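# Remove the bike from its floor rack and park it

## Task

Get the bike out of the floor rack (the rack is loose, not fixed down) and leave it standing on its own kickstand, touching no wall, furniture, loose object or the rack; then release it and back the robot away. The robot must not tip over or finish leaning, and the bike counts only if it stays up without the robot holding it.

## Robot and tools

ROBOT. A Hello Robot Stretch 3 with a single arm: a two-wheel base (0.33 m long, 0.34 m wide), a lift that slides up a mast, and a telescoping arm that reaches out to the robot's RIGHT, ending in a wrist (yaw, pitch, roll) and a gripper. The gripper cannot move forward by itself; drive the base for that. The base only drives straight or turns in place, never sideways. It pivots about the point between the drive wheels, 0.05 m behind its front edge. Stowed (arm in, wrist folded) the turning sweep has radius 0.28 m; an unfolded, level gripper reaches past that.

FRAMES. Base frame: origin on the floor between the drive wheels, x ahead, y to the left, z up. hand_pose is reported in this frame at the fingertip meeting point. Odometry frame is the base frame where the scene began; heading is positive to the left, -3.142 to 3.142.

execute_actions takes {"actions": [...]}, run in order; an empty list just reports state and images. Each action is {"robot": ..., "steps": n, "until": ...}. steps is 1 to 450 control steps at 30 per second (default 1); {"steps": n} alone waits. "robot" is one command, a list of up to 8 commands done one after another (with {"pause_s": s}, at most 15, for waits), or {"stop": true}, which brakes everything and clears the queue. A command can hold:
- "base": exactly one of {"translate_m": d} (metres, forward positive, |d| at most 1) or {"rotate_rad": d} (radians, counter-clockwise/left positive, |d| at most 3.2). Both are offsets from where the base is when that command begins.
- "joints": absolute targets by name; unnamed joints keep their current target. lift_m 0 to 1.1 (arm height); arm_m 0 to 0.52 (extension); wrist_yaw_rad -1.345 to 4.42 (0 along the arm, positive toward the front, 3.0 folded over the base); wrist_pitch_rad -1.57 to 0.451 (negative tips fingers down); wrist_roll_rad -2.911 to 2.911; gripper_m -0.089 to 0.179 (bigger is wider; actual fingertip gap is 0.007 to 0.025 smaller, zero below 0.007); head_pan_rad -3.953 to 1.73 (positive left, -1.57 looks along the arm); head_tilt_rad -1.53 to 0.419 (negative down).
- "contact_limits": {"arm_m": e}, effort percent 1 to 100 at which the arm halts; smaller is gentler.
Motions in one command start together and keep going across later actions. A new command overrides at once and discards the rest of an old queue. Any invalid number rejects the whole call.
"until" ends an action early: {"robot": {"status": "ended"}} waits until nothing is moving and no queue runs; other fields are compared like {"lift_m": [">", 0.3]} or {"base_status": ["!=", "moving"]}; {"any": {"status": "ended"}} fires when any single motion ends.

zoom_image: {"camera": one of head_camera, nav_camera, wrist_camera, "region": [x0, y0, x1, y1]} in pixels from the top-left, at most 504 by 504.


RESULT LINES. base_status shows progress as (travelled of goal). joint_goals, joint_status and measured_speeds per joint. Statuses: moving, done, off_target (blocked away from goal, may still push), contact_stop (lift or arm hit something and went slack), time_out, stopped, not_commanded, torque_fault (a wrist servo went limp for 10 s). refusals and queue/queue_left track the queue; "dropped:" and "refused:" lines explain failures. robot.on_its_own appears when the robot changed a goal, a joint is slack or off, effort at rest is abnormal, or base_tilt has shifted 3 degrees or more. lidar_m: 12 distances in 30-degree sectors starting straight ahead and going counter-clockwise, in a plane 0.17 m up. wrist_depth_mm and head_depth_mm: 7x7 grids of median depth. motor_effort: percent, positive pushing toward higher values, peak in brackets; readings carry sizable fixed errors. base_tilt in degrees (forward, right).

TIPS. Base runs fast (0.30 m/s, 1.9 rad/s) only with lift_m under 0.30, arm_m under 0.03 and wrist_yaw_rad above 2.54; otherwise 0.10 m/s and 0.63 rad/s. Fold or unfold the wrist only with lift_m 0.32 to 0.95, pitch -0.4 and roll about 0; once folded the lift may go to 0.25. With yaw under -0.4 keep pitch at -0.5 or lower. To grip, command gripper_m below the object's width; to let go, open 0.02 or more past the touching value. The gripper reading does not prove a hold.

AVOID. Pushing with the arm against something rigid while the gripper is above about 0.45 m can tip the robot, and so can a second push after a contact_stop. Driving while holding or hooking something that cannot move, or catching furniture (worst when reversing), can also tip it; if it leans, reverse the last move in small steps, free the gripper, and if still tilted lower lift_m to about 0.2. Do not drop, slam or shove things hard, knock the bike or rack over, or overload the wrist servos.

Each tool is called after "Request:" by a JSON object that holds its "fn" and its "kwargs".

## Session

Request:
{"fn": "execute_actions", "kwargs": {"actions": []}}

Scene clock: 0.00 s.
robot.base_odometry: x=+0.000 y=+0.000 heading=+0.000 (m, m, rad; robot's odometry frame)
robot.turned_by_wheels: +0.000 (rad since the last result)
robot.turned_by_imu: +0.000 (rad since the last result)
robot.base_tilt: forward=-2.4 right=-1.4 (deg)
robot.lidar_m: 2.09 2.60 1.78 2.84 1.82 1.66 1.49 0.96 0.87 0.88 1.08 2.07
robot.head_depth_mm: 1943 1955 1957 1961 1953 1965 1956 / 1949 2041 2038 2039 2026 2040 2045 / 1981 2159 2155 2139 2139 2153 2116 / 1974 2250 2270 2240 2247 2265 2207 / 1989 2348 2353 2358 2366 2351 2182 / 2003 2475 2485 2478 2470 2484 2177 / 2037 2593 2618 2609 2626 2626 2156
robot.base_status: not_commanded
robot.joint_positions: lift_m=+0.590 arm_m=+0.001 wrist_yaw_rad=+3.126 wrist_pitch_rad=-0.378 wrist_roll_rad=-0.011 gripper_m=+0.037 head_pan_rad=-0.015 head_tilt_rad=+0.005
robot.joint_goals: lift_m=+0.590 arm_m=+0.001 wrist_yaw_rad=+3.126 wrist_pitch_rad=-0.378 wrist_roll_rad=-0.011 gripper_m=+0.037 head_pan_rad=-0.015 head_tilt_rad=+0.005
robot.joint_status: lift_m=not_commanded arm_m=not_commanded wrist_yaw_rad=not_commanded wrist_pitch_rad=not_commanded wrist_roll_rad=not_commanded gripper_m=not_commanded head_pan_rad=not_commanded head_tilt_rad=not_commanded
robot.measured_speeds: translate_m=+0.000 rotate_rad=+0.000 lift_m=+0.000 arm_m=+0.000 wrist_yaw_rad=+0.000 wrist_pitch_rad=+0.000 wrist_roll_rad=+0.000 head_pan_rad=+0.000 head_tilt_rad=+0.000
robot: refusals=0 queue=idle queue_left=0
robot.motor_effort: left_wheel=+1 right_wheel=+0 lift_m=+30 arm_m=+0 wrist_yaw_rad=+0 wrist_pitch_rad=+4 wrist_roll_rad=+0 gripper_m=+0 head_pan_rad=-1 head_tilt_rad=+1 (%)
robot.hand_pose: x=-0.0177 y=+0.0834 z=+0.6112 quat_wxyz=(+0.138, +0.691, +0.129, +0.698) (m; robot's base frame)
robot.wrist_depth_mm: - - - - - - - / - - - - - - - / - - - - - - - / - - - - - - - / - - - - - - - / 916 907 936 934 958 928 920 / 778 796 769 777 761 777 777
pictures: head_camera (sideways: a quarter turn clockwise sets it upright), nav_camera (sideways: a quarter turn counterclockwise sets it upright), wrist_camera
Images, in order (width x height): head_camera 896x504, nav_camera 672x504, wrist_camera 644x364.

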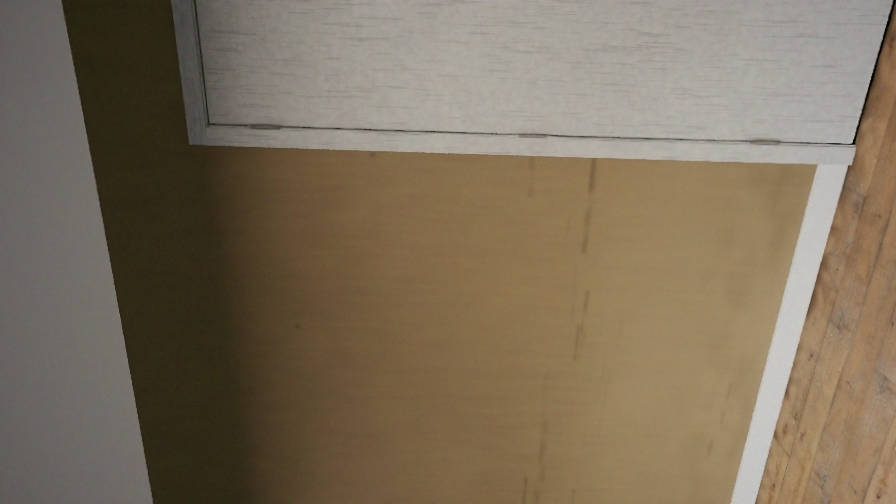

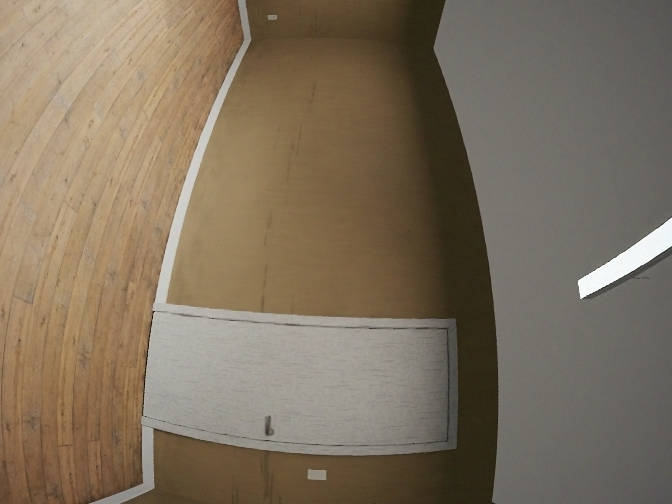

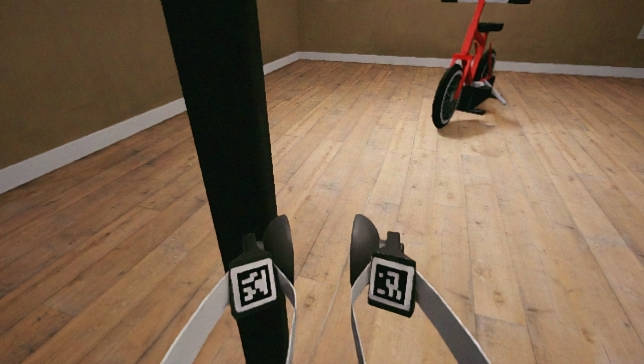

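Request:
{"fn": "execute_actions", "kwargs": {"actions": [{"robot":[{"base":{"rotate_rad":0.75},"joints":{"lift_m":0.27,"head_pan_rad":0.75,"head_tilt_rad":-0.7}},{"base":{"translate_m":1.0}},{"base":{"translate_m":0.4}}],"steps":450,"until":{"robot":{"status":"ended"}}}]}}

Scene clock: 11.80 s.
robot.base_odometry: x=+1.024 y=+0.954 heading=+0.750 (m, m, rad; robot's odometry frame)
robot.turned_by_wheels: +0.750 (rad since the last result)
robot.turned_by_imu: +0.754 (rad since the last result)
robot.base_tilt: forward=-2.3 right=-1.4 (deg)
robot.lidar_m: 2.24 1.20 0.77 2.32 2.30 2.41 2.16 2.11 1.94 1.51 1.48 1.56
robot.head_depth_mm: 2224 2460 2581 1994 1615 1361 1179 / 2279 2568 2586 1936 1624 1362 1180 / 2368 2641 2604 1689 1609 1354 1177 / 2444 2759 2604 1552 1578 1354 1176 / 2562 2883 2580 1344 1492 1363 1175 / 2619 2965 2501 1991 1246 1327 1178 / 2732 3123 2583 1987 1612 1334 1180
robot.base_status: done (translate_m +0.4000 of +0.4000)
robot.joint_positions: lift_m=+0.270 arm_m=+0.001 wrist_yaw_rad=+3.126 wrist_pitch_rad=-0.378 wrist_roll_rad=-0.011 gripper_m=+0.037 head_pan_rad=+0.743 head_tilt_rad=-0.692
robot.joint_goals: lift_m=+0.270 arm_m=+0.001 wrist_yaw_rad=+3.126 wrist_pitch_rad=-0.378 wrist_roll_rad=-0.011 gripper_m=+0.037 head_pan_rad=+0.750 head_tilt_rad=-0.700
robot.joint_status: lift_m=done arm_m=not_commanded wrist_yaw_rad=not_commanded wrist_pitch_rad=not_commanded wrist_roll_rad=not_commanded gripper_m=not_commanded head_pan_rad=done head_tilt_rad=done
robot.measured_speeds: translate_m=+0.000 rotate_rad=+0.000 lift_m=+0.000 arm_m=+0.000 wrist_yaw_rad=+0.000 wrist_pitch_rad=+0.000 wrist_roll_rad=+0.000 head_pan_rad=+0.000 head_tilt_rad=+0.000
robot: refusals=0 queue=done queue_left=0
robot.motor_effort: left_wheel=-2(9) right_wheel=+3(11) lift_m=+27(29) arm_m=+0(0) wrist_yaw_rad=+0(1) wrist_pitch_rad=+4(4) wrist_roll_rad=+0(0) gripper_m=+0(0) head_pan_rad=+4(54) head_tilt_rad=-3(26) (%)
robot.hand_pose: x=-0.0177 y=+0.0834 z=+0.2918 quat_wxyz=(+0.138, +0.691, +0.129, +0.698) (m; robot's base frame)
robot.wrist_depth_mm: - - - - - 742 - / - - - - 816 814 864 / - - - - 972 900 961 / 799 801 - 797 791 800 779 / 624 624 618 625 645 628 616 / 512 516 - 524 532 511 509 / 445 - - - 435 432 431
pictures: head_camera (sideways: a quarter turn clockwise sets it upright), nav_camera (sideways: a quarter turn counterclockwise sets it upright), wrist_camera
Images, in order (width x height): head_camera 896x504, nav_camera 672x504, wrist_camera 644x364.

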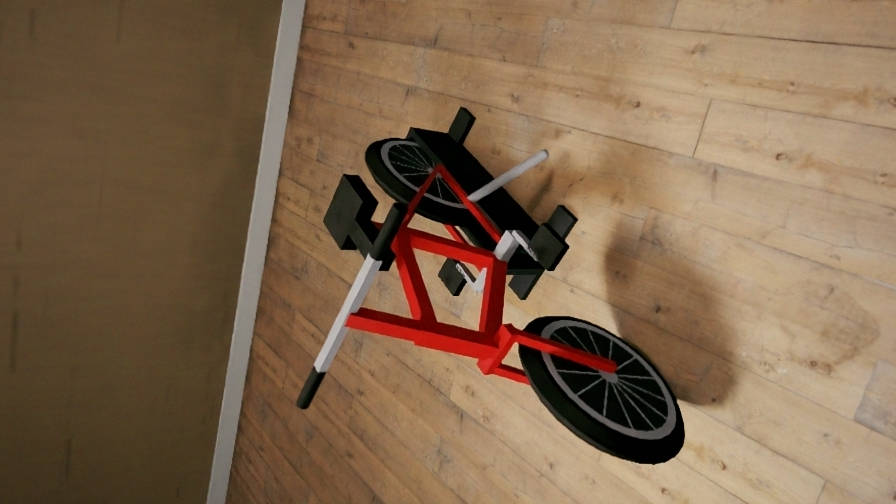

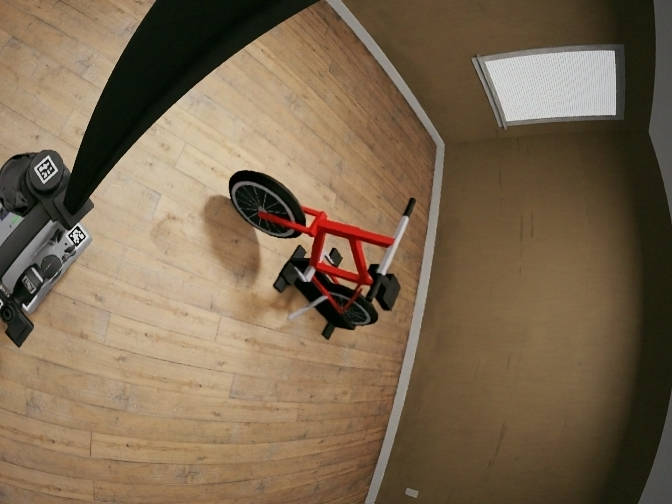

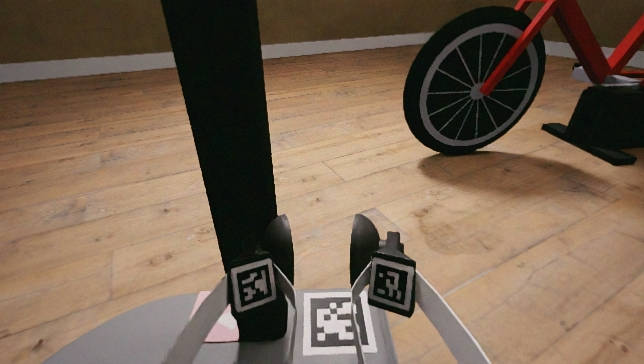

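Request:
{"fn": "execute_actions", "kwargs": {"actions": [{"robot":[{"base":{"rotate_rad":0.05},"joints":{"head_pan_rad":-1.57,"head_tilt_rad":-0.9}},{"base":{"translate_m":0.59}},{"base":{"rotate_rad":3.14}},{"joints":{"lift_m":0.43,"wrist_pitch_rad":-0.4}},{"joints":{"wrist_yaw_rad":0,"gripper_m":0.12}},{"joints":{"wrist_pitch_rad":0.32,"arm_m":0.15}}],"steps":450,"until":{"robot":{"status":"ended"}}},{"steps":200,"until":{"robot":{"status":"ended"}}}]}}

Scene clock: 27.47 s.
robot.base_odometry: x=+1.436 y=+1.377 heading=-2.344 (m, m, rad; robot's odometry frame)
robot.turned_by_wheels: +3.190 (rad since the last result)
robot.turned_by_imu: +3.192 (rad since the last result)
robot.base_tilt: forward=-2.4 right=-1.3 (deg)
robot.lidar_m: 2.71 2.65 1.65 1.27 1.25 1.31 1.91 2.11 0.79 0.73 0.74 2.66
robot.head_depth_mm: 2802 2366 1939 1253 1362 1249 1113 / 2723 2363 1928 1274 1380 1248 - / 2654 2369 1846 1528 1409 1208 1136 / 2540 2372 1935 1223 1395 1248 1135 / 2437 2374 1936 1266 1385 1247 1115 / 2340 2367 1928 1644 1389 1249 1116 / 2257 2364 1916 1638 1415 1247 1115
robot.base_status: done (rotate_rad +3.1399 of +3.1400)
robot.joint_positions: lift_m=+0.430 arm_m=+0.150 wrist_yaw_rad=+0.001 wrist_pitch_rad=+0.297 wrist_roll_rad=-0.011 gripper_m=+0.120 head_pan_rad=-1.563 head_tilt_rad=-0.889
robot.joint_goals: lift_m=+0.430 arm_m=+0.150 wrist_yaw_rad=+0.000 wrist_pitch_rad=+0.320 wrist_roll_rad=-0.011 gripper_m=+0.120 head_pan_rad=-1.570 head_tilt_rad=-0.900
robot.joint_status: lift_m=done arm_m=done wrist_yaw_rad=done wrist_pitch_rad=done wrist_roll_rad=not_commanded gripper_m=done head_pan_rad=done head_tilt_rad=done
robot.measured_speeds: translate_m=+0.000 rotate_rad=+0.000 lift_m=+0.000 arm_m=+0.000 wrist_yaw_rad=+0.000 wrist_pitch_rad=+0.000 wrist_roll_rad=+0.000 head_pan_rad=+0.000 head_tilt_rad=+0.000
robot: refusals=0 queue=done queue_left=0
robot.motor_effort: left_wheel=-2(10) right_wheel=+3(13) lift_m=+33(35) arm_m=+5(5) wrist_yaw_rad=-1(2) wrist_pitch_rad=+8(7) wrist_roll_rad=+0(0) gripper_m=+0(82) head_pan_rad=-4(53) head_tilt_rad=-4(16) (%)
robot.hand_pose: x=-0.0211 y=-0.5467 z=+0.6206 quat_wxyz=(+0.704, -0.104, -0.695, +0.104) (m; robot's base frame)
robot.wrist_depth_mm: - - - - - - - / - - - - - - - / - - - - 170 - - / - - - - - - - / - - - - - - - / - - - - - 468 393 / - - - 358 364 399 -
pictures: head_camera (sideways: a quarter turn clockwise sets it upright), nav_camera (sideways: a quarter turn counterclockwise sets it upright), wrist_camera
Images, in order (width x height): head_camera 896x504, nav_camera 672x504, wrist_camera 644x364.

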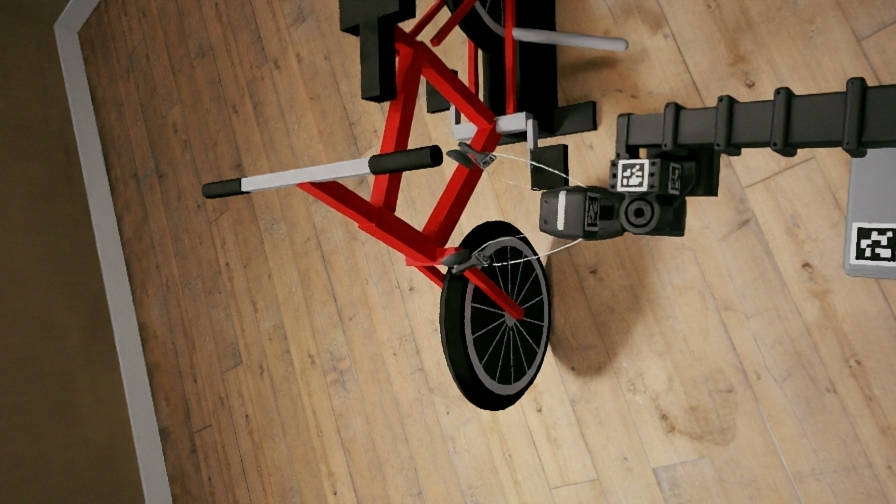

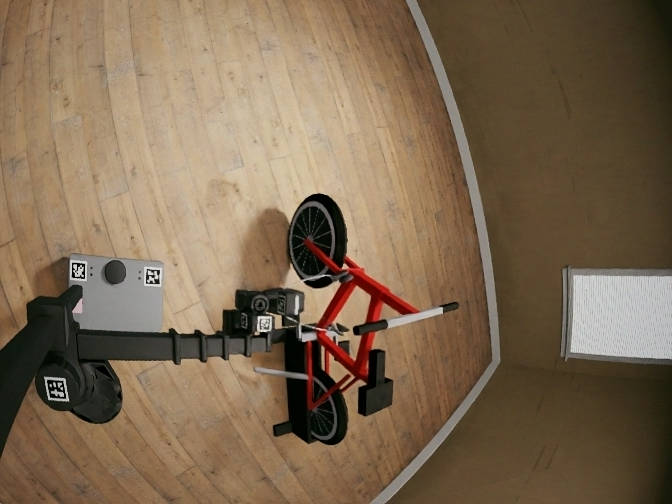

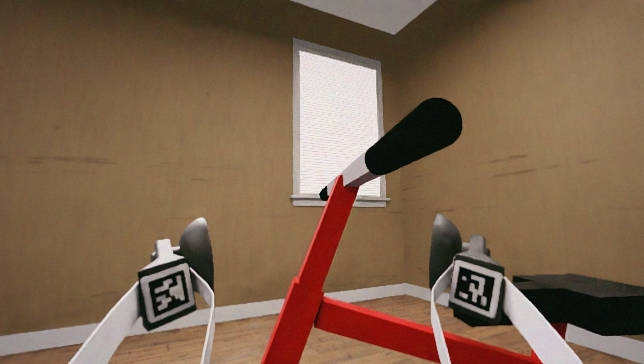

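Request:
{"fn": "execute_actions", "kwargs": {"actions": [{"robot":{"joints":{"arm_m":0.37,"head_pan_rad":-1.8}},"steps":450,"until":{"robot":{"status":"ended"}}}]}}

Scene clock: 30.27 s.
robot.base_odometry: x=+1.436 y=+1.377 heading=-2.344 (m, m, rad; robot's odometry frame)
robot.turned_by_wheels: +0.000 (rad since the last result)
robot.turned_by_imu: +0.000 (rad since the last result)
robot.base_tilt: forward=-2.3 right=-1.4 (deg)
robot.lidar_m: 2.70 2.65 1.66 1.27 1.26 1.32 1.90 2.10 0.79 0.73 0.74 2.67
robot.head_depth_mm: 2366 2386 1929 1371 1413 1245 1115 / 2605 2359 1776 1338 1391 1249 1132 / 2814 2373 1937 1334 1411 1261 - / 2823 2369 1931 1237 1369 1243 1145 / 2658 2352 1826 1122 1387 1245 1119 / 2498 2361 1947 1220 1344 1248 1117 / 2359 2386 1921 1638 1337 1248 1115
robot.base_status: done (rotate_rad +3.1399 of +3.1400)
robot.joint_positions: lift_m=+0.430 arm_m=+0.370 wrist_yaw_rad=+0.001 wrist_pitch_rad=+0.298 wrist_roll_rad=-0.011 gripper_m=+0.120 head_pan_rad=-1.793 head_tilt_rad=-0.889
robot.joint_goals: lift_m=+0.430 arm_m=+0.370 wrist_yaw_rad=+0.000 wrist_pitch_rad=+0.320 wrist_roll_rad=-0.011 gripper_m=+0.120 head_pan_rad=-1.800 head_tilt_rad=-0.900
robot.joint_status: lift_m=done arm_m=done wrist_yaw_rad=done wrist_pitch_rad=done wrist_roll_rad=not_commanded gripper_m=done head_pan_rad=done head_tilt_rad=done
robot.measured_speeds: translate_m=+0.000 rotate_rad=+0.000 lift_m=+0.000 arm_m=+0.000 wrist_yaw_rad=+0.000 wrist_pitch_rad=+0.000 wrist_roll_rad=+0.000 head_pan_rad=+0.000 head_tilt_rad=+0.000
robot: refusals=0 queue=done queue_left=0
robot.motor_effort: left_wheel=-2(3) right_wheel=+3(3) lift_m=+33(33) arm_m=+5(6) wrist_yaw_rad=-1(1) wrist_pitch_rad=+7(8) wrist_roll_rad=+0(0) gripper_m=+1(0) head_pan_rad=-4(30) head_tilt_rad=-3(4) (%)
robot.hand_pose: x=-0.0211 y=-0.7666 z=+0.6208 quat_wxyz=(+0.704, -0.105, -0.695, +0.104) (m; robot's base frame)
robot.wrist_depth_mm: - - - - - 71 - / - - - - 112 - - / - - - - 154 - - / - - - - - - - / - - - 149 - - - / - - - 144 - - - / - - - 141 - - -
pictures: head_camera (sideways: a quarter turn clockwise sets it upright), nav_camera (sideways: a quarter turn counterclockwise sets it upright), wrist_camera
Images, in order (width x height): head_camera 896x504, nav_camera 672x504, wrist_camera 644x364.

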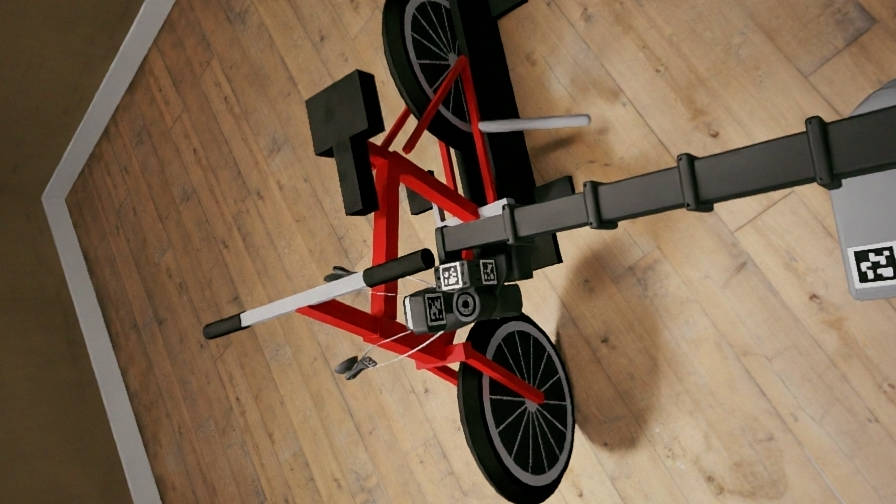

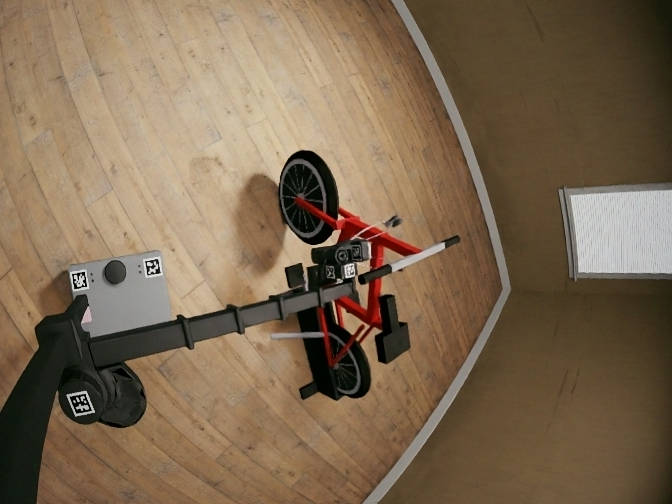

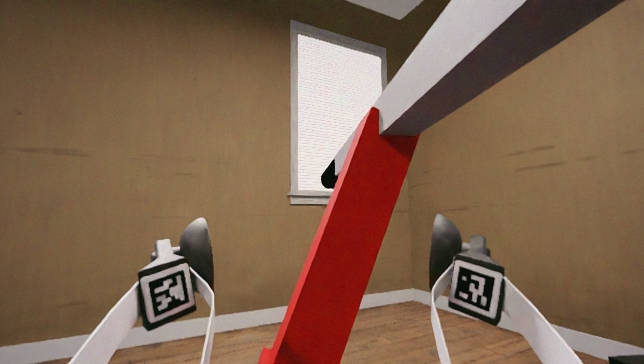

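Request:
{"fn": "execute_actions", "kwargs": {"actions": [{"robot":[{"joints":{"gripper_m":-0.03,"head_pan_rad":-1.95}},{"base":{"translate_m":0.35}}],"steps":450,"until":{"robot":{"status":"ended"}}}]}}

Scene clock: 37.20 s.
robot.base_odometry: x=+1.191 y=+1.127 heading=-2.344 (m, m, rad; robot's odometry frame)
robot.turned_by_wheels: +0.000 (rad since the last result)
robot.turned_by_imu: -0.002 (rad since the last result)
robot.base_tilt: forward=-2.4 right=-1.2 (deg)
robot.lidar_m: 2.38 2.34 1.83 1.42 1.41 1.48 2.14 2.41 0.77 0.71 0.74 2.50
robot.head_depth_mm: 2472 2379 1939 1534 1412 1246 1120 / 2669 2353 1930 1418 1414 1244 1132 / 2796 2374 1127 1365 1384 1269 - / 2936 2367 1938 1331 1406 1225 1153 / 2759 2362 1938 1064 1390 1252 1115 / 2582 2389 1869 1102 1338 1247 1119 / 2357 2361 1936 1637 1266 1247 1118
robot.base_status: done (translate_m +0.3500 of +0.3500)
robot.joint_positions: lift_m=+0.430 arm_m=+0.370 wrist_yaw_rad=-0.071 wrist_pitch_rad=+0.300 wrist_roll_rad=+0.028 gripper_m=-0.023 head_pan_rad=-1.943 head_tilt_rad=-0.889
robot.joint_goals: lift_m=+0.430 arm_m=+0.370 wrist_yaw_rad=-0.059 wrist_pitch_rad=+0.320 wrist_roll_rad=+0.028 gripper_m=-0.024 head_pan_rad=-1.950 head_tilt_rad=-0.900
robot.joint_status: lift_m=done arm_m=done wrist_yaw_rad=done wrist_pitch_rad=done wrist_roll_rad=not_commanded gripper_m=done head_pan_rad=done head_tilt_rad=done
robot.measured_speeds: translate_m=+0.000 rotate_rad=+0.000 lift_m=+0.000 arm_m=+0.000 wrist_yaw_rad=+0.000 wrist_pitch_rad=+0.000 wrist_roll_rad=+0.000 head_pan_rad=+0.000 head_tilt_rad=+0.000
robot: refusals=0 queue=done queue_left=0
robot.on_its_own: wrist_yaw_rad is held at -0.059, not at your +0.000, by its stall guard, which is not easing now; gripper_m is held at -0.024, not at your -0.030, by its stall guard, which is not easing now
robot.motor_effort: left_wheel=-8(23) right_wheel=+13(48) lift_m=+32(33) arm_m=+0(4) wrist_yaw_rad=+11(47) wrist_pitch_rad=+7(7) wrist_roll_rad=-16(16) gripper_m=-22(100) head_pan_rad=-5(23) head_tilt_rad=-4(4) (%)
robot.hand_pose: x=-0.0393 y=-0.7663 z=+0.6212 quat_wxyz=(+0.693, -0.129, -0.705, +0.082) (m; robot's base frame)
robot.wrist_depth_mm: - - - - 84 - - / - - - - 108 - - / - - - - - - - / - - - - - - - / - - - 145 - - - / - - - 141 - - - / - - - 137 - - -
pictures: head_camera (sideways: a quarter turn clockwise sets it upright), nav_camera (sideways: a quarter turn counterclockwise sets it upright), wrist_camera
Images, in order (width x height): head_camera 896x504, nav_camera 672x504, wrist_camera 644x364.

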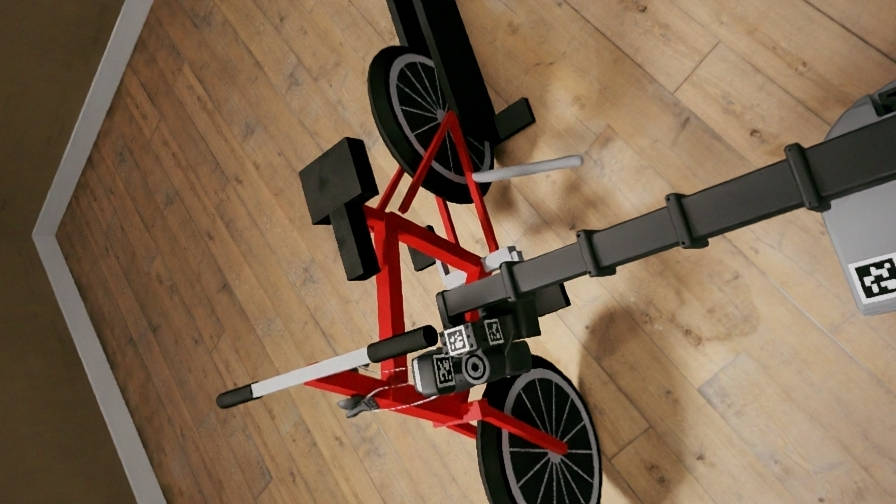

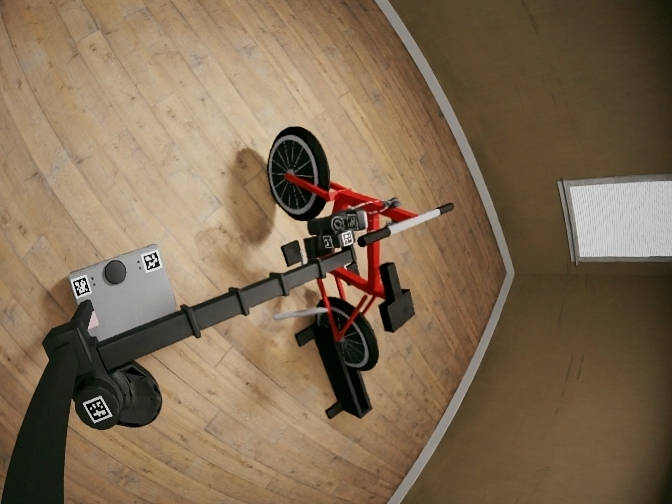

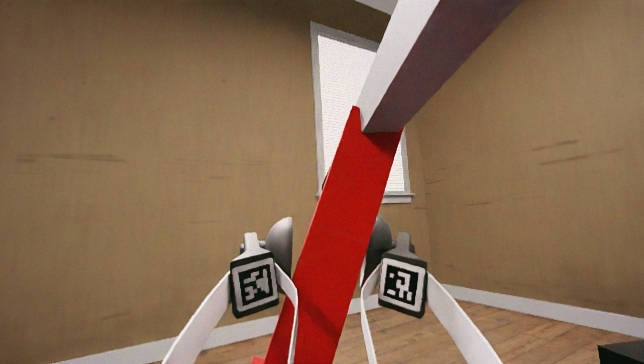

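Request:
{"fn": "execute_actions", "kwargs": {"actions": [{"robot":[{"base":{"translate_m":0.36}},{"joints":{"arm_m":0.30,"lift_m":0.40,"wrist_pitch_rad":0.42}}],"steps":450,"until":{"robot":{"status":"ended"}}}]}}

Scene clock: 43.70 s.
robot.base_odometry: x=+0.940 y=+0.869 heading=-2.344 (m, m, rad; robot's odometry frame)
robot.turned_by_wheels: +0.000 (rad since the last result)
robot.turned_by_imu: -0.001 (rad since the last result)
robot.base_tilt: forward=-2.2 right=-1.3 (deg)
robot.lidar_m: 2.06 2.02 2.04 1.59 1.57 1.64 2.37 2.74 0.75 0.70 0.72 2.34
robot.head_depth_mm: 2780 2367 1940 1604 1417 1250 1114 / 2910 2371 1920 1356 1415 1243 1132 / 2975 2382 1923 1323 1386 1270 - / 2829 2388 1947 1236 1399 1240 1149 / 2612 2367 1933 1023 1367 1244 1121 / 2397 2366 1881 1082 1329 1245 1118 / 2184 2320 1943 1630 1211 1244 1118
robot.base_status: done (translate_m +0.3600 of +0.3600)
robot.joint_positions: lift_m=+0.400 arm_m=+0.300 wrist_yaw_rad=-0.057 wrist_pitch_rad=+0.409 wrist_roll_rad=+0.028 gripper_m=-0.023 head_pan_rad=-1.943 head_tilt_rad=-0.889
robot.joint_goals: lift_m=+0.400 arm_m=+0.300 wrist_yaw_rad=-0.059 wrist_pitch_rad=+0.420 wrist_roll_rad=+0.028 gripper_m=-0.024 head_pan_rad=-1.950 head_tilt_rad=-0.900
robot.joint_status: lift_m=done arm_m=done wrist_yaw_rad=done wrist_pitch_rad=done wrist_roll_rad=not_commanded gripper_m=done head_pan_rad=done head_tilt_rad=done
robot.measured_speeds: translate_m=+0.000 rotate_rad=+0.000 lift_m=+0.000 arm_m=+0.000 wrist_yaw_rad=+0.000 wrist_pitch_rad=+0.000 wrist_roll_rad=+0.000 head_pan_rad=+0.000 head_tilt_rad=+0.000
robot: refusals=0 queue=done queue_left=0
robot.on_its_own: wrist_yaw_rad is held at -0.059, not at your +0.000, by its stall guard, which is not easing now; gripper_m is held at -0.024, not at your -0.030, by its stall guard, which is not easing now
robot.motor_effort: left_wheel=-1(10) right_wheel=+2(27) lift_m=+27(33) arm_m=-1(6) wrist_yaw_rad=-2(23) wrist_pitch_rad=+4(25) wrist_roll_rad=-16(16) gripper_m=-20(22) head_pan_rad=-3(4) head_tilt_rad=-4(4) (%)
robot.hand_pose: x=-0.0353 y=-0.6894 z=+0.6186 quat_wxyz=(+0.687, -0.161, -0.697, +0.126) (m; robot's base frame)
robot.wrist_depth_mm: - - - - 80 76 - / - - - - 103 - - / - - - - - - - / - - - 170 - - - / - - - 145 - - - / - - - 141 - - - / - - - 137 - - -
pictures: head_camera (sideways: a quarter turn clockwise sets it upright), nav_camera (sideways: a quarter turn counterclockwise sets it upright), wrist_camera
Images, in order (width x height): head_camera 896x504, nav_camera 672x504, wrist_camera 644x364.

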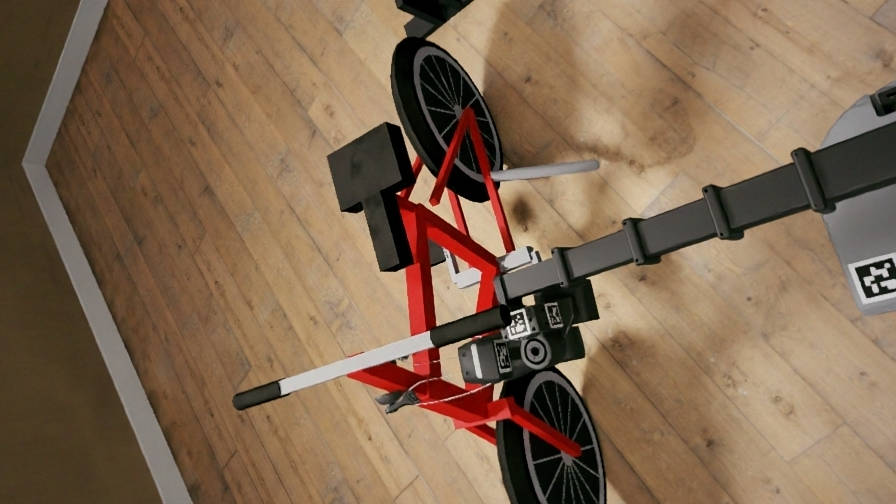

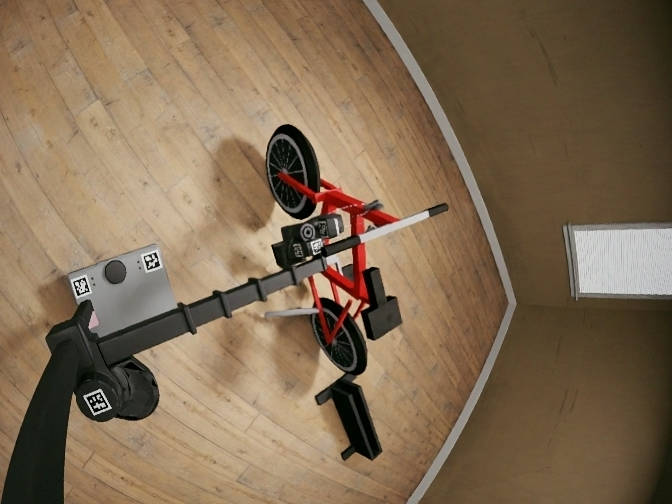

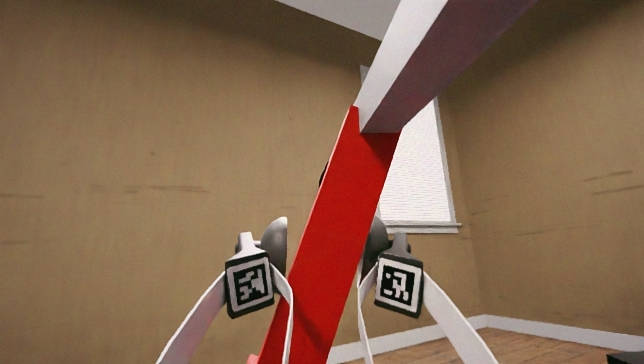

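Request:
{"fn": "execute_actions", "kwargs": {"actions": [{"robot":{"joints":{"arm_m":0.21,"lift_m":0.38}},"steps":450,"until":{"robot":{"status":"ended"}}}]}}

Scene clock: 45.77 s.
robot.base_odometry: x=+0.940 y=+0.869 heading=-2.344 (m, m, rad; robot's odometry frame)
robot.turned_by_wheels: +0.000 (rad since the last result)
robot.turned_by_imu: -0.001 (rad since the last result)
robot.base_tilt: forward=-2.3 right=-1.1 (deg)
robot.lidar_m: 2.06 2.01 2.05 1.59 1.57 1.65 2.38 0.99 0.57 0.56 0.70 2.33
robot.head_depth_mm: 2761 2372 1941 1536 1419 1246 1120 / 2904 2365 1924 1273 1412 1241 1130 / 2937 2369 1931 1145 1385 1267 - / 2834 2351 1945 1531 1408 1228 1154 / 2630 2367 1887 977 744 1237 1120 / 2397 2345 1931 1639 1279 1240 1116 / 2204 2322 1932 1630 1221 1242 1115
robot.base_status: done (translate_m +0.3600 of +0.3600)
robot.joint_positions: lift_m=+0.379 arm_m=+0.211 wrist_yaw_rad=-0.133 wrist_pitch_rad=+0.427 wrist_roll_rad=+0.029 gripper_m=-0.020 head_pan_rad=-1.943 head_tilt_rad=-0.889
robot.joint_goals: lift_m=+0.380 arm_m=+0.210 wrist_yaw_rad=-0.059 wrist_pitch_rad=+0.420 wrist_roll_rad=+0.029 gripper_m=-0.021 head_pan_rad=-1.950 head_tilt_rad=-0.900
robot.joint_status: lift_m=done arm_m=done wrist_yaw_rad=done wrist_pitch_rad=done wrist_roll_rad=not_commanded gripper_m=done head_pan_rad=done head_tilt_rad=done
robot.measured_speeds: translate_m=+0.000 rotate_rad=+0.000 lift_m=+0.000 arm_m=+0.000 wrist_yaw_rad=+0.000 wrist_pitch_rad=+0.000 wrist_roll_rad=+0.000 head_pan_rad=+0.000 head_tilt_rad=+0.000
robot: refusals=0 queue=done queue_left=0
robot.on_its_own: wrist_yaw_rad is held at -0.059, not at your +0.000, by its stall guard, which is still easing; gripper_m is held at -0.021, not at your -0.030, by its stall guard, which is not easing now; arm_m is at rest, and its effort (-16) is outside its rest range (-14 to +14)
robot.motor_effort: left_wheel=-11(20) right_wheel=+15(34) lift_m=+53(53) arm_m=-16(17) wrist_yaw_rad=+64(72) wrist_pitch_rad=-3(17) wrist_roll_rad=-17(17) gripper_m=-29(30) head_pan_rad=-4(5) head_tilt_rad=-4(5) (%)
robot.hand_pose: x=-0.0536 y=-0.5973 z=+0.6021 quat_wxyz=(+0.690, -0.194, -0.689, +0.106) (m; robot's base frame)
robot.wrist_depth_mm: - - - - - 66 - / - - - - 116 97 - / - - - - 151 - - / - - - - - - - / - - - 148 - - - / - - - 146 - - - / - - - 144 - - -
pictures: head_camera (sideways: a quarter turn clockwise sets it upright), nav_camera (sideways: a quarter turn counterclockwise sets it upright), wrist_camera
Images, in order (width x height): head_camera 896x504, nav_camera 672x504, wrist_camera 644x364.

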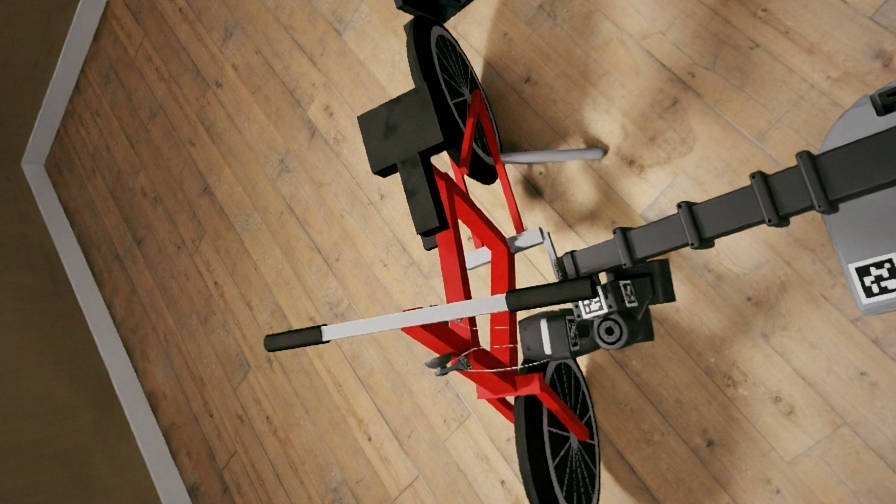

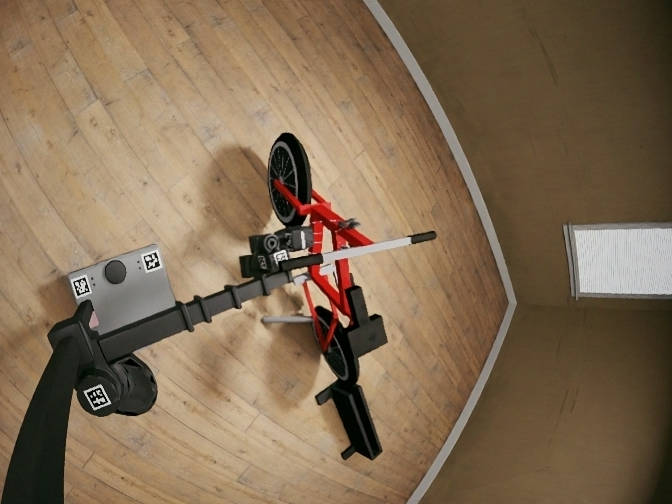

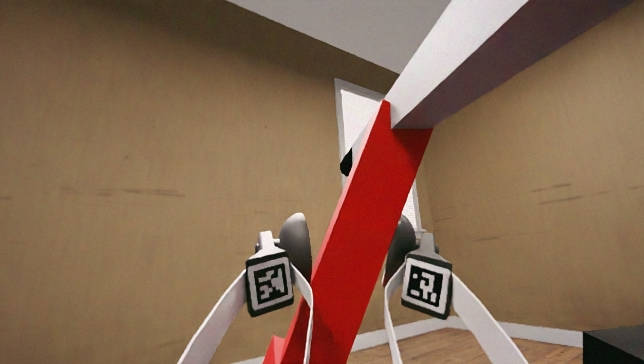

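Request:
{"fn": "execute_actions", "kwargs": {"actions": [{"robot":[{"joints":{"wrist_yaw_rad":-0.13,"gripper_m":0.17,"lift_m":0.365}},{"joints":{"arm_m":0.0,"head_pan_rad":-2.3}}],"steps":450,"until":{"robot":{"status":"ended"}}},{"steps":15}]}}

Scene clock: 51.43 s.
robot.base_odometry: x=+0.940 y=+0.869 heading=-2.344 (m, m, rad; robot's odometry frame)
robot.turned_by_wheels: +0.000 (rad since the last result)
robot.turned_by_imu: +0.000 (rad since the last result)
robot.base_tilt: forward=-2.4 right=-1.4 (deg)
robot.lidar_m: 2.06 2.02 2.05 1.59 1.56 1.65 2.38 1.00 0.57 0.56 0.57 2.33
robot.head_depth_mm: 2472 2365 1836 1640 1417 1245 1150 / 2585 2369 1785 1633 1409 1249 1150 / 2711 2355 1942 1592 1409 1251 - / 2781 2365 1934 1347 1417 1258 - / 2854 2369 1941 1067 1393 1262 - / 2962 2378 1936 1599 1243 1266 1117 / 2827 2356 1939 1635 1344 1252 1118
robot.base_status: done (translate_m +0.3600 of +0.3600)
robot.joint_positions: lift_m=+0.365 arm_m=+0.001 wrist_yaw_rad=-0.131 wrist_pitch_rad=+0.406 wrist_roll_rad=-0.005 gripper_m=+0.170 head_pan_rad=-2.293 head_tilt_rad=-0.889
robot.joint_goals: lift_m=+0.365 arm_m=+0.000 wrist_yaw_rad=-0.130 wrist_pitch_rad=+0.420 wrist_roll_rad=-0.005 gripper_m=+0.170 head_pan_rad=-2.300 head_tilt_rad=-0.900
robot.joint_status: lift_m=done arm_m=done wrist_yaw_rad=done wrist_pitch_rad=done wrist_roll_rad=not_commanded gripper_m=done head_pan_rad=done head_tilt_rad=done
robot.measured_speeds: translate_m=+0.000 rotate_rad=+0.000 lift_m=+0.000 arm_m=+0.000 wrist_yaw_rad=+0.000 wrist_pitch_rad=+0.000 wrist_roll_rad=+0.000 head_pan_rad=+0.000 head_tilt_rad=+0.000
robot: refusals=0 queue=done queue_left=0
robot.motor_effort: left_wheel=-2(11) right_wheel=+3(22) lift_m=+26(53) arm_m=-4(15) wrist_yaw_rad=+1(64) wrist_pitch_rad=+5(16) wrist_roll_rad=-3(16) gripper_m=+0(85) head_pan_rad=-4(36) head_tilt_rad=-4(4) (%)
robot.hand_pose: x=-0.0534 y=-0.3891 z=+0.5829 quat_wxyz=(+0.702, -0.187, -0.680, +0.096) (m; robot's base frame)
robot.wrist_depth_mm: - - - - - - - / - - - - - - - / - - - - - - - / - - - 376 - - - / - - - - - - - / - - - - - 427 - / - - - 356 379 402 -
pictures: head_camera (sideways: a quarter turn clockwise sets it upright), nav_camera (sideways: a quarter turn counterclockwise sets it upright), wrist_camera
Images, in order (width x height): head_camera 896x504, nav_camera 672x504, wrist_camera 644x364.

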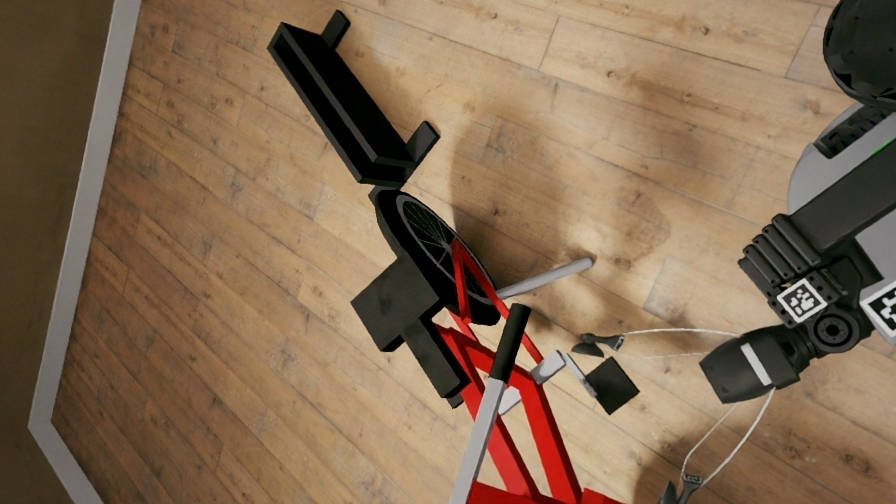

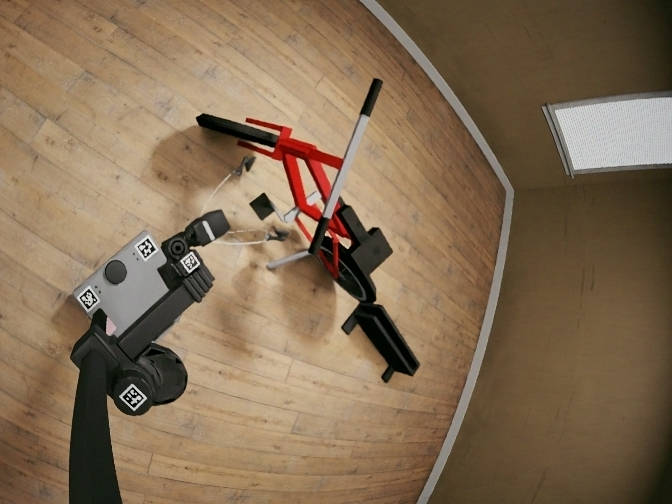

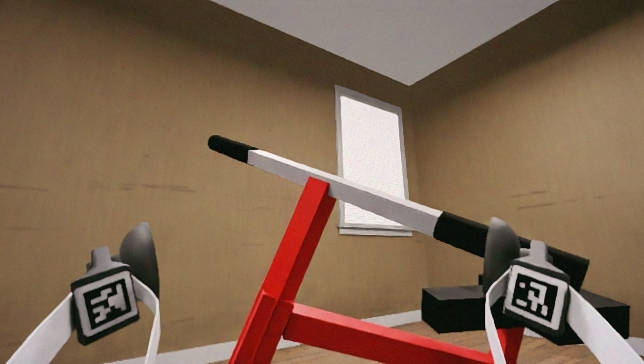

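Request:
{"fn": "execute_actions", "kwargs": {"actions": [{"robot":[{"joints":{"wrist_yaw_rad":1.5,"gripper_m":0.03}},{"base":{"rotate_rad":0.6},"joints":{"head_pan_rad":-2.7,"head_tilt_rad":-0.7}},{"base":{"translate_m":0.35}}],"steps":450,"until":{"robot":{"status":"ended"}}}]}}

Scene clock: 60.17 s.
robot.base_odometry: x=+0.880 y=+0.524 heading=-1.744 (m, m, rad; robot's odometry frame)
robot.turned_by_wheels: +0.600 (rad since the last result)
robot.turned_by_imu: +0.602 (rad since the last result)
robot.base_tilt: forward=-2.4 right=-1.3 (deg)
robot.lidar_m: 1.67 1.82 1.51 1.51 1.64 2.50 1.13 0.83 0.71 2.25 2.11 1.69
robot.head_depth_mm: 2794 3085 2527 1842 1599 1354 1171 / 2983 3242 2548 1562 1597 1352 1173 / 3168 3402 2553 1491 1567 1359 1168 / 3323 3463 2538 1568 1520 1361 1173 / 2969 3234 2538 1957 1525 1348 1173 / 2649 2928 2520 1942 1515 1320 1171 / 2418 2618 2544 1963 1591 1349 1167
robot.base_status: done (translate_m +0.3500 of +0.3500)
robot.joint_positions: lift_m=+0.365 arm_m=+0.001 wrist_yaw_rad=+1.498 wrist_pitch_rad=+0.406 wrist_roll_rad=-0.005 gripper_m=+0.030 head_pan_rad=-2.693 head_tilt_rad=-0.704
robot.joint_goals: lift_m=+0.365 arm_m=+0.000 wrist_yaw_rad=+1.500 wrist_pitch_rad=+0.420 wrist_roll_rad=-0.005 gripper_m=+0.030 head_pan_rad=-2.700 head_tilt_rad=-0.700
robot.joint_status: lift_m=done arm_m=done wrist_yaw_rad=done wrist_pitch_rad=done wrist_roll_rad=not_commanded gripper_m=done head_pan_rad=done head_tilt_rad=done
robot.measured_speeds: translate_m=+0.000 rotate_rad=+0.000 lift_m=+0.000 arm_m=+0.000 wrist_yaw_rad=+0.000 wrist_pitch_rad=+0.000 wrist_roll_rad=+0.000 head_pan_rad=+0.000 head_tilt_rad=+0.000
robot: refusals=0 queue=done queue_left=0
robot.motor_effort: left_wheel=-2(7) right_wheel=+3(7) lift_m=+27(27) arm_m=-4(4) wrist_yaw_rad=+2(4) wrist_pitch_rad=+5(5) wrist_roll_rad=-2(3) gripper_m=+1(84) head_pan_rad=-6(39) head_tilt_rad=+1(15) (%)
robot.hand_pose: x=+0.2229 y=-0.1640 z=+0.5829 quat_wxyz=(+0.412, +0.366, -0.603, +0.577) (m; robot's base frame)
robot.wrist_depth_mm: - - - - - - - / - - - - - - - / - - - - - - - / - - - - - - - / - - - - - - - / - - - - - - - / - - - - - - -
pictures: head_camera (sideways: a quarter turn clockwise sets it upright), nav_camera (sideways: a quarter turn counterclockwise sets it upright), wrist_camera
Images, in order (width x height): head_camera 896x504, nav_camera 672x504, wrist_camera 644x364.

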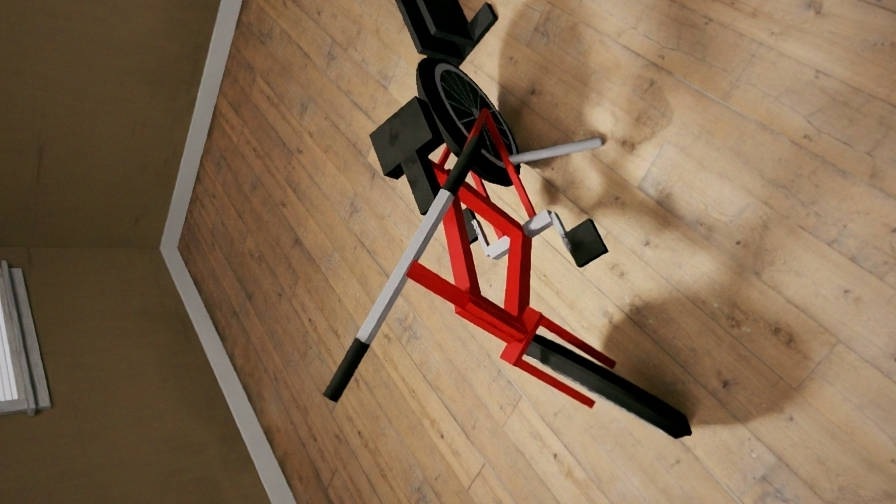

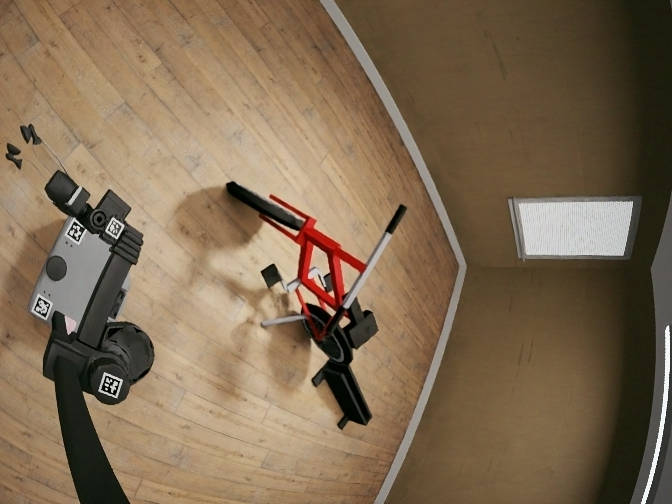

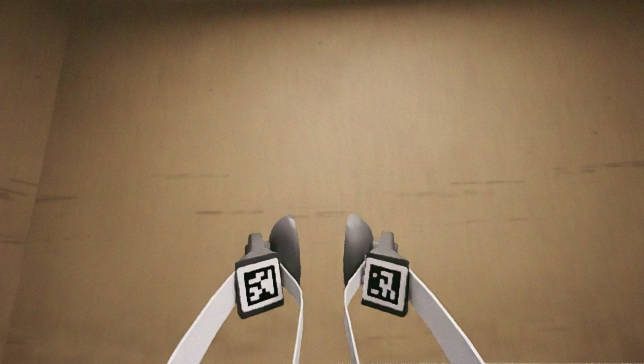

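Request:
{"fn": "finished_scene", "kwargs": {"scene": 2}}

The scene is finished: the task was done.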